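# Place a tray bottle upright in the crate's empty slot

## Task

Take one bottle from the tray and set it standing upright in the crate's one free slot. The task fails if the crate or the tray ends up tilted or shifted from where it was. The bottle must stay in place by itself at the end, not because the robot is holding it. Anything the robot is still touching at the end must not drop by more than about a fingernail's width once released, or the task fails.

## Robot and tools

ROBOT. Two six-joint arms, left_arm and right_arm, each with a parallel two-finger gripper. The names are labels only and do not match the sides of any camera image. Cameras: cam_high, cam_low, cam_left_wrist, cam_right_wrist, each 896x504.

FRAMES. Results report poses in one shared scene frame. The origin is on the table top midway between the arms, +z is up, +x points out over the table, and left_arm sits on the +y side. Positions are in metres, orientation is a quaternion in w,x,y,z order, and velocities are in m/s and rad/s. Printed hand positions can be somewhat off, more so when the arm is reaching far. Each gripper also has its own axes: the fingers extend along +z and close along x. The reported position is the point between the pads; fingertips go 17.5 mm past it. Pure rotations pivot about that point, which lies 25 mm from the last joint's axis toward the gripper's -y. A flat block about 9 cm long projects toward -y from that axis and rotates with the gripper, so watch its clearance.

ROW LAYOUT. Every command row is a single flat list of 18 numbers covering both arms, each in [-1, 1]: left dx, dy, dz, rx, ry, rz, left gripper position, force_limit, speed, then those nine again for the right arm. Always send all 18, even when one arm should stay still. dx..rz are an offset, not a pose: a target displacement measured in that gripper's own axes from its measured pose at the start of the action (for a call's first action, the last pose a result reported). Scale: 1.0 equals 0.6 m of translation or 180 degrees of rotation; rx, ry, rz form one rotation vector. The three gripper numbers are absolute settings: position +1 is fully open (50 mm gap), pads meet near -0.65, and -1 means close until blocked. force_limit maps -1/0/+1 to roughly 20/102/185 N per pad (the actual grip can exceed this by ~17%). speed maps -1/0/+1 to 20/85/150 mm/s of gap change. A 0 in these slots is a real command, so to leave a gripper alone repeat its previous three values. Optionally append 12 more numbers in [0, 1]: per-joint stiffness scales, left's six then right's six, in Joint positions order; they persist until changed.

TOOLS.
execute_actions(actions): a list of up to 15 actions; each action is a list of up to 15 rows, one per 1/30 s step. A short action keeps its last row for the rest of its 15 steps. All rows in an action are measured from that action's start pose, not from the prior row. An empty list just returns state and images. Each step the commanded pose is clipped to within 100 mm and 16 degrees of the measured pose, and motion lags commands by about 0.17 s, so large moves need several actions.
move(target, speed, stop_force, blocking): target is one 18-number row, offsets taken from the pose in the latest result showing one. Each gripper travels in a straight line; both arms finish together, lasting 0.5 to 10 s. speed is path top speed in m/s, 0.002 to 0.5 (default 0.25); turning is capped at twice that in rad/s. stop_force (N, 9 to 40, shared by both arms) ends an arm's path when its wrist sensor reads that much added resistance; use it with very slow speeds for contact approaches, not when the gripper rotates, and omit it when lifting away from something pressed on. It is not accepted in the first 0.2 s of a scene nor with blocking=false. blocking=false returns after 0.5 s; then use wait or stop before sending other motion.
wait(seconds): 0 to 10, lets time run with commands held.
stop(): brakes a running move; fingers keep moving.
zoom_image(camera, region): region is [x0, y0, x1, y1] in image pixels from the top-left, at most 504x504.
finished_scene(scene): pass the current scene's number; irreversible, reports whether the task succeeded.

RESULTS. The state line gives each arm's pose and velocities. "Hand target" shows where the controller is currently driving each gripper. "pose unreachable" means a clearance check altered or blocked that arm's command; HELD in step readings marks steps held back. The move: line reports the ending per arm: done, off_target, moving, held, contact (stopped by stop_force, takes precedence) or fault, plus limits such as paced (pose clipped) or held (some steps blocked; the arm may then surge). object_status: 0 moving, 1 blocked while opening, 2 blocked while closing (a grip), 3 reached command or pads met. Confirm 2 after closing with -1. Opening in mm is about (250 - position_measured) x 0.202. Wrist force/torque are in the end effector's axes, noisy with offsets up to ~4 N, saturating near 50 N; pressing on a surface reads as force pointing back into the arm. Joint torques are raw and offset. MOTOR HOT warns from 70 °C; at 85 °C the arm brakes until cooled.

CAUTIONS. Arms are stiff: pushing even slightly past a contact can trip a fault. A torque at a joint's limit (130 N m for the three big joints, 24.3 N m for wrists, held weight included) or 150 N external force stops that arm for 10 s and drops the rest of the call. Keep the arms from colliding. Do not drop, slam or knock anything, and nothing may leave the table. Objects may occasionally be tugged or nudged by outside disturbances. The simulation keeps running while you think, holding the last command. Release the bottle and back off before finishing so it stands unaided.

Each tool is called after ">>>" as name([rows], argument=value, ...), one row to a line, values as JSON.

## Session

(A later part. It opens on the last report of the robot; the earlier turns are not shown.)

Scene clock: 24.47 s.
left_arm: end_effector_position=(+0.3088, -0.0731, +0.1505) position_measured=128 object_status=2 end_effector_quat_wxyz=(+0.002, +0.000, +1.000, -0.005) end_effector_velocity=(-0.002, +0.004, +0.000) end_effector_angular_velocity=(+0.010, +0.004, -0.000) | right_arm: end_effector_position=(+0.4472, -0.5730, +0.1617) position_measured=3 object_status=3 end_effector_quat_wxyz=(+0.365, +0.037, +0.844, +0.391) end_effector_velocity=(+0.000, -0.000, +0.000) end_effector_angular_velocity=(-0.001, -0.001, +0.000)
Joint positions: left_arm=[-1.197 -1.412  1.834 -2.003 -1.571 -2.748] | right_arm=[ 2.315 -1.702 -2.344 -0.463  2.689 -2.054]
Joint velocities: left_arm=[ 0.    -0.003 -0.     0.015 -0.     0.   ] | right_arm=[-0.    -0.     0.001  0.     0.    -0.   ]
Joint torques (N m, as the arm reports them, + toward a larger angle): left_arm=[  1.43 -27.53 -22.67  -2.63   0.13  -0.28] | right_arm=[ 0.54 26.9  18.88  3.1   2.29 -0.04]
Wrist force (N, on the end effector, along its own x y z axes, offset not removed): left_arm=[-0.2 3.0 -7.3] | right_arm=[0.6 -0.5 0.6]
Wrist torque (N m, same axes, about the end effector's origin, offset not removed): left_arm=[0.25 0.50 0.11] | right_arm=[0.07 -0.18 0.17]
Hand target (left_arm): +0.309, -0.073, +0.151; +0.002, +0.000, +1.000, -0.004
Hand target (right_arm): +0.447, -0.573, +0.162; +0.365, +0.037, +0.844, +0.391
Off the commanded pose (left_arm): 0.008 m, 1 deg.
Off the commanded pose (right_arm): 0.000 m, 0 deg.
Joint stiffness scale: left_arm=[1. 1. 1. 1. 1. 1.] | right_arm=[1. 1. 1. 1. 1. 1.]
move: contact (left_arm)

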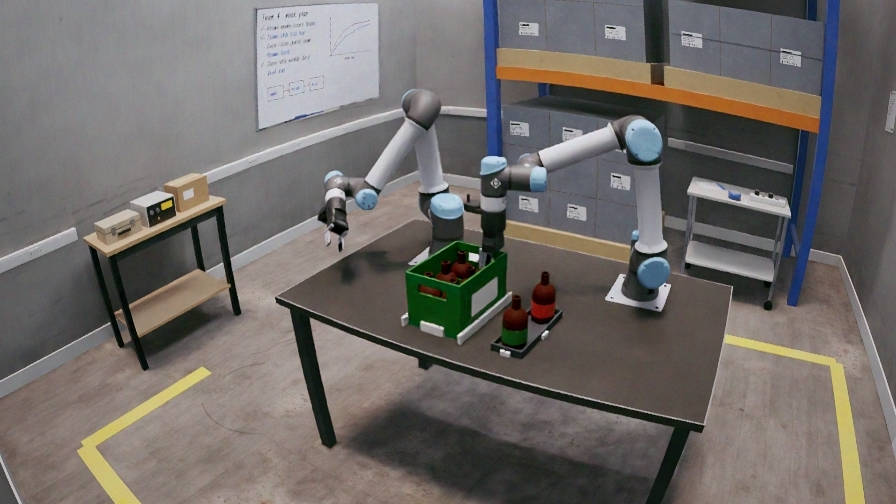

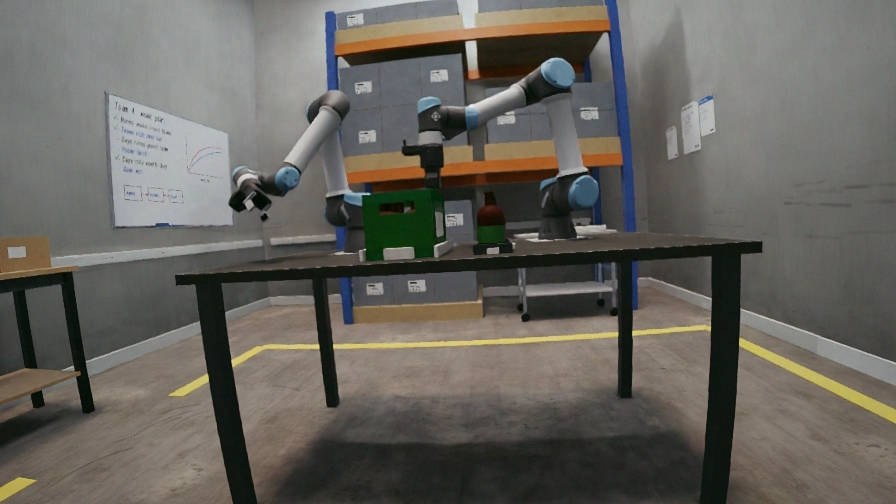

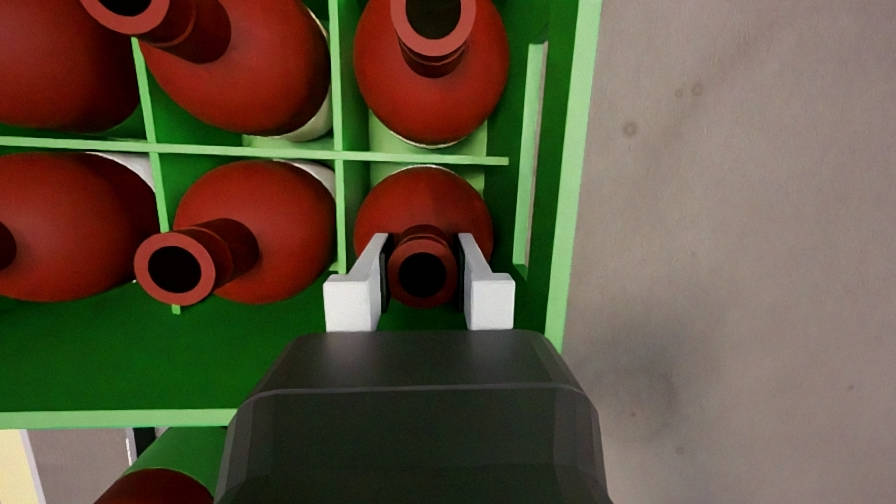

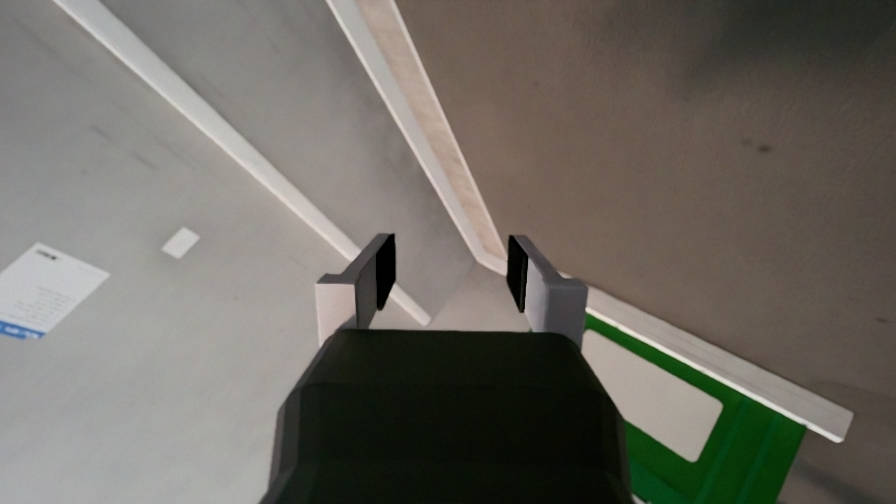

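>>> move(target=[0,0,0,0,0,0,0.7,0,0,0,0,0,0,0,0,1,0,0])

>>> move(target=[0,0,-0.1,0,0,0,0.7,0,0,0,0,0,0,0,0,1,0,0])

>>> finished_scene(scene=2)

Scene clock: 27.20 s.
left_arm: end_effector_position=(+0.3087, -0.0730, +0.1507) position_measured=48 object_status=3 end_effector_quat_wxyz=(+0.002, +0.000, +1.000, -0.005) end_effector_velocity=(+0.000, -0.000, +0.001) end_effector_angular_velocity=(-0.002, -0.001, -0.000) | right_arm: end_effector_position=(+0.4472, -0.5730, +0.1617) position_measured=3 object_status=3 end_effector_quat_wxyz=(+0.365, +0.037, +0.844, +0.391) end_effector_velocity=(+0.000, -0.000, +0.000) end_effector_angular_velocity=(-0.001, -0.001, +0.001)
Joint positions: left_arm=[-1.197 -1.413  1.834 -2.002 -1.571 -2.748] | right_arm=[ 2.315 -1.702 -2.344 -0.463  2.689 -2.054]
Joint velocities: left_arm=[-0.    -0.001  0.    -0.001  0.    -0.   ] | right_arm=[ 0.    -0.     0.001  0.    -0.    -0.001]
Joint torques (N m, as the arm reports them, + toward a larger angle): left_arm=[  1.3  -29.72 -22.17  -3.47   0.05  -0.14] | right_arm=[ 0.23 27.32 18.38  3.13  2.19 -0.08]
Wrist force (N, on the end effector, along its own x y z axes, offset not removed): left_arm=[-0.6 2.6 0.7] | right_arm=[1.8 -0.6 1.0]
Wrist torque (N m, same axes, about the end effector's origin, offset not removed): left_arm=[0.53 0.21 0.06] | right_arm=[0.14 -0.40 0.13]
Hand target (left_arm): +0.309, -0.073, +0.151; +0.002, +0.000, +1.000, -0.005
Hand target (right_arm): +0.447, -0.573, +0.162; +0.365, +0.037, +0.844, +0.391
Off the commanded pose (left_arm): 0.000 m, 0 deg.
Off the commanded pose (right_arm): 0.000 m, 0 deg.
Joint stiffness scale: left_arm=[1. 1. 1. 1. 1. 1.] | right_arm=[1. 1. 1. 1. 1. 1.]
move: done

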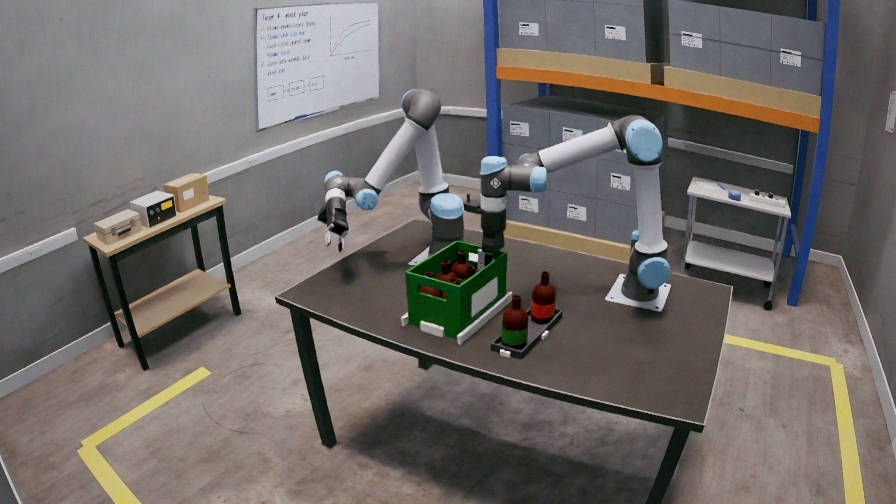

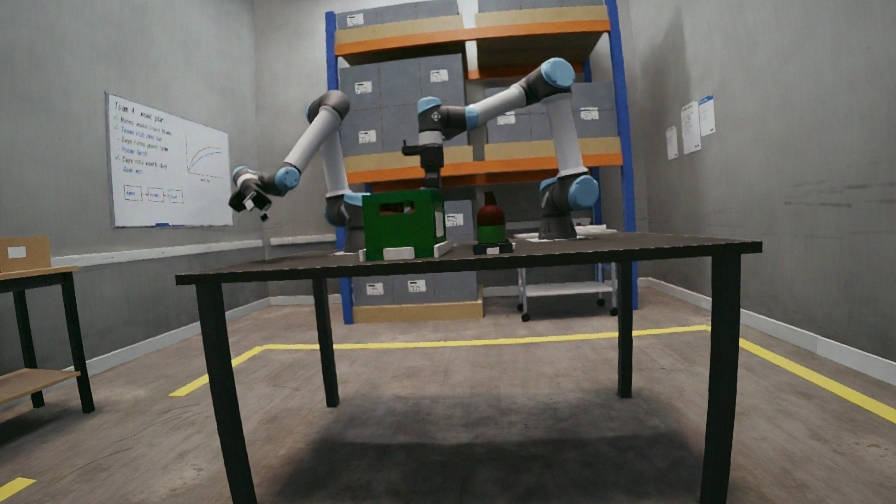

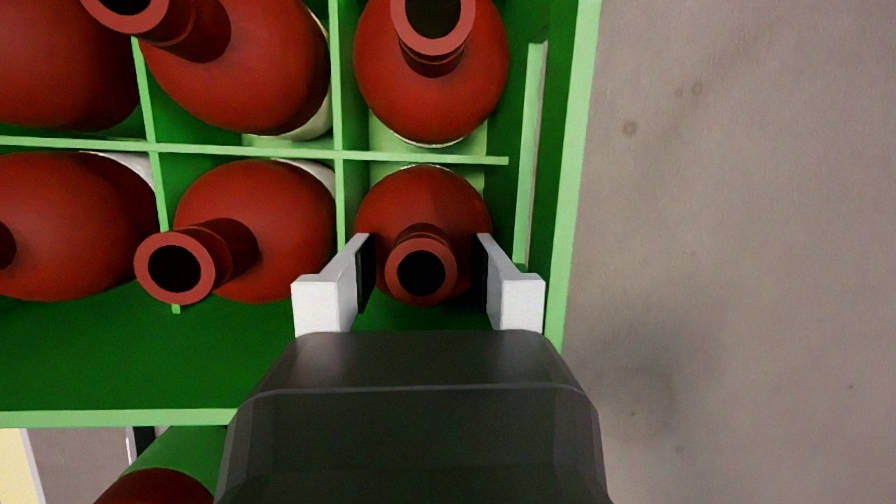

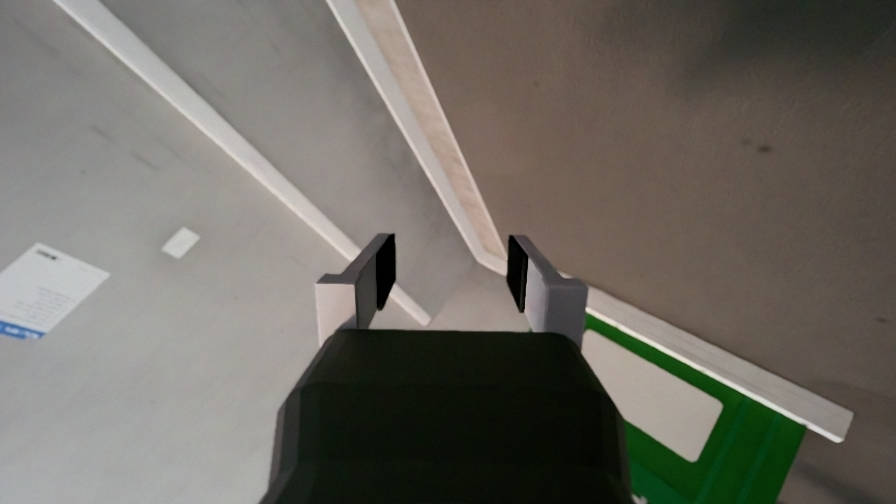

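Scene clock: 28.17 s.
left_arm: end_effector_position=(+0.3081, -0.0714, +0.2095) position_measured=48 object_status=3 end_effector_quat_wxyz=(+0.002, +0.000, +1.000, -0.004) end_effector_velocity=(-0.001, +0.001, +0.000) end_effector_angular_velocity=(+0.006, +0.003, -0.002) | right_arm: end_effector_position=(+0.4472, -0.5730, +0.1617) position_measured=3 object_status=3 end_effector_quat_wxyz=(+0.365, +0.037, +0.844, +0.391) end_effector_velocity=(+0.001, -0.000, +0.001) end_effector_angular_velocity=(-0.001, -0.001, -0.000)
Joint positions: left_arm=[-1.197 -1.464  1.733 -1.849 -1.571 -2.748] | right_arm=[ 2.315 -1.702 -2.344 -0.463  2.689 -2.054]
Joint velocities: left_arm=[-0.002  0.001 -0.003  0.01   0.     0.   ] | right_arm=[ 0.    -0.     0.002  0.     0.     0.   ]
Joint torques (N m, as the arm reports them, + toward a larger angle): left_arm=[  1.45 -27.47 -26.6   -2.38   0.2   -0.12] | right_arm=[ 0.67 26.62 18.45  2.97  2.36  0.02]
Wrist force (N, on the end effector, along its own x y z axes, offset not removed): left_arm=[0.0 2.4 1.2] | right_arm=[0.5 -0.9 0.3]
Wrist torque (N m, same axes, about the end effector's origin, offset not removed): left_arm=[0.57 0.13 -0.01] | right_arm=[0.02 -0.19 0.19]
Hand target (left_arm): +0.308, -0.072, +0.211; +0.002, +0.000, +1.000, -0.005
Hand target (right_arm): +0.447, -0.573, +0.162; +0.365, +0.037, +0.844, +0.391
Off the commanded pose (left_arm): 0.002 m, 0 deg.
Off the commanded pose (right_arm): 0.000 m, 0 deg.
Joint stiffness scale: left_arm=[1. 1. 1. 1. 1. 1.] | right_arm=[1. 1. 1. 1. 1. 1.]
move: done

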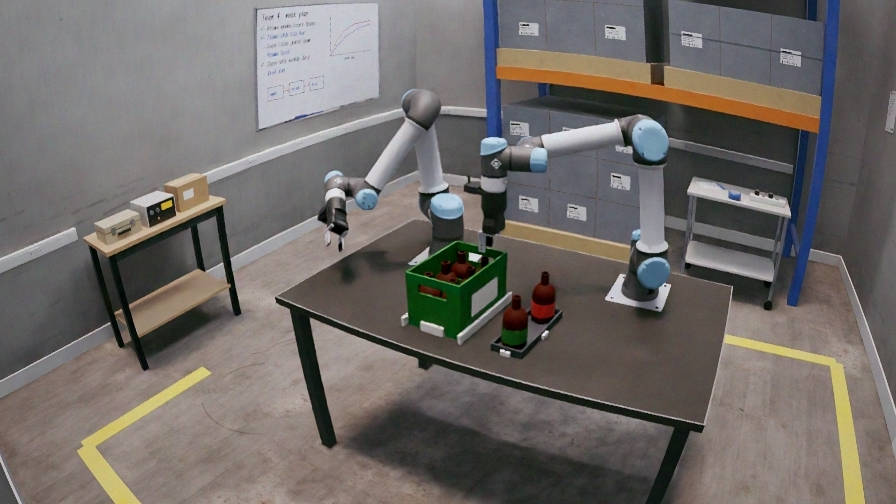

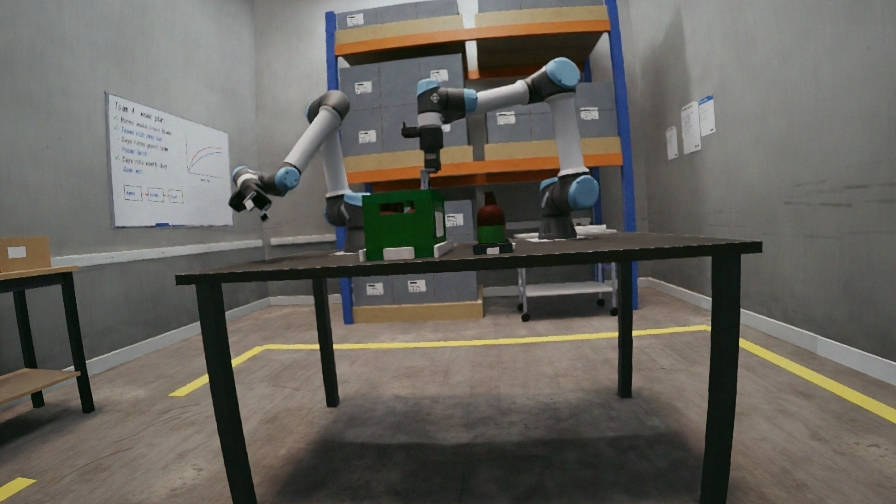

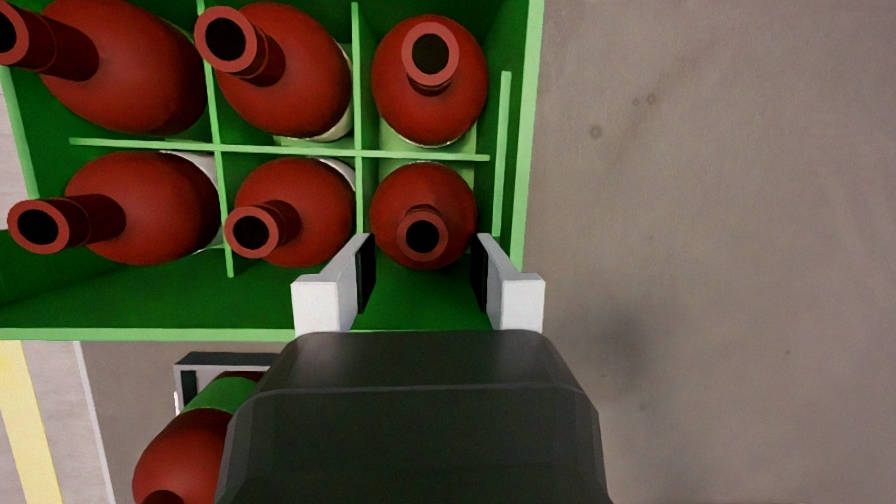

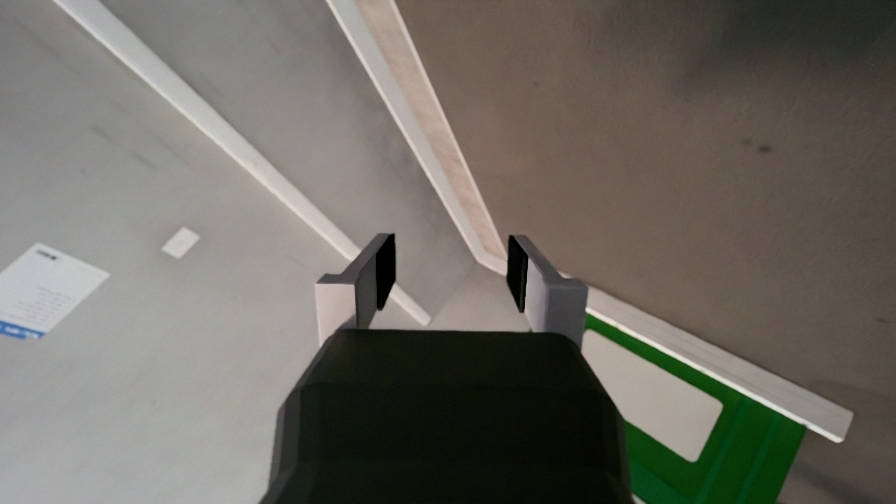

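The scene is finished: the task was done.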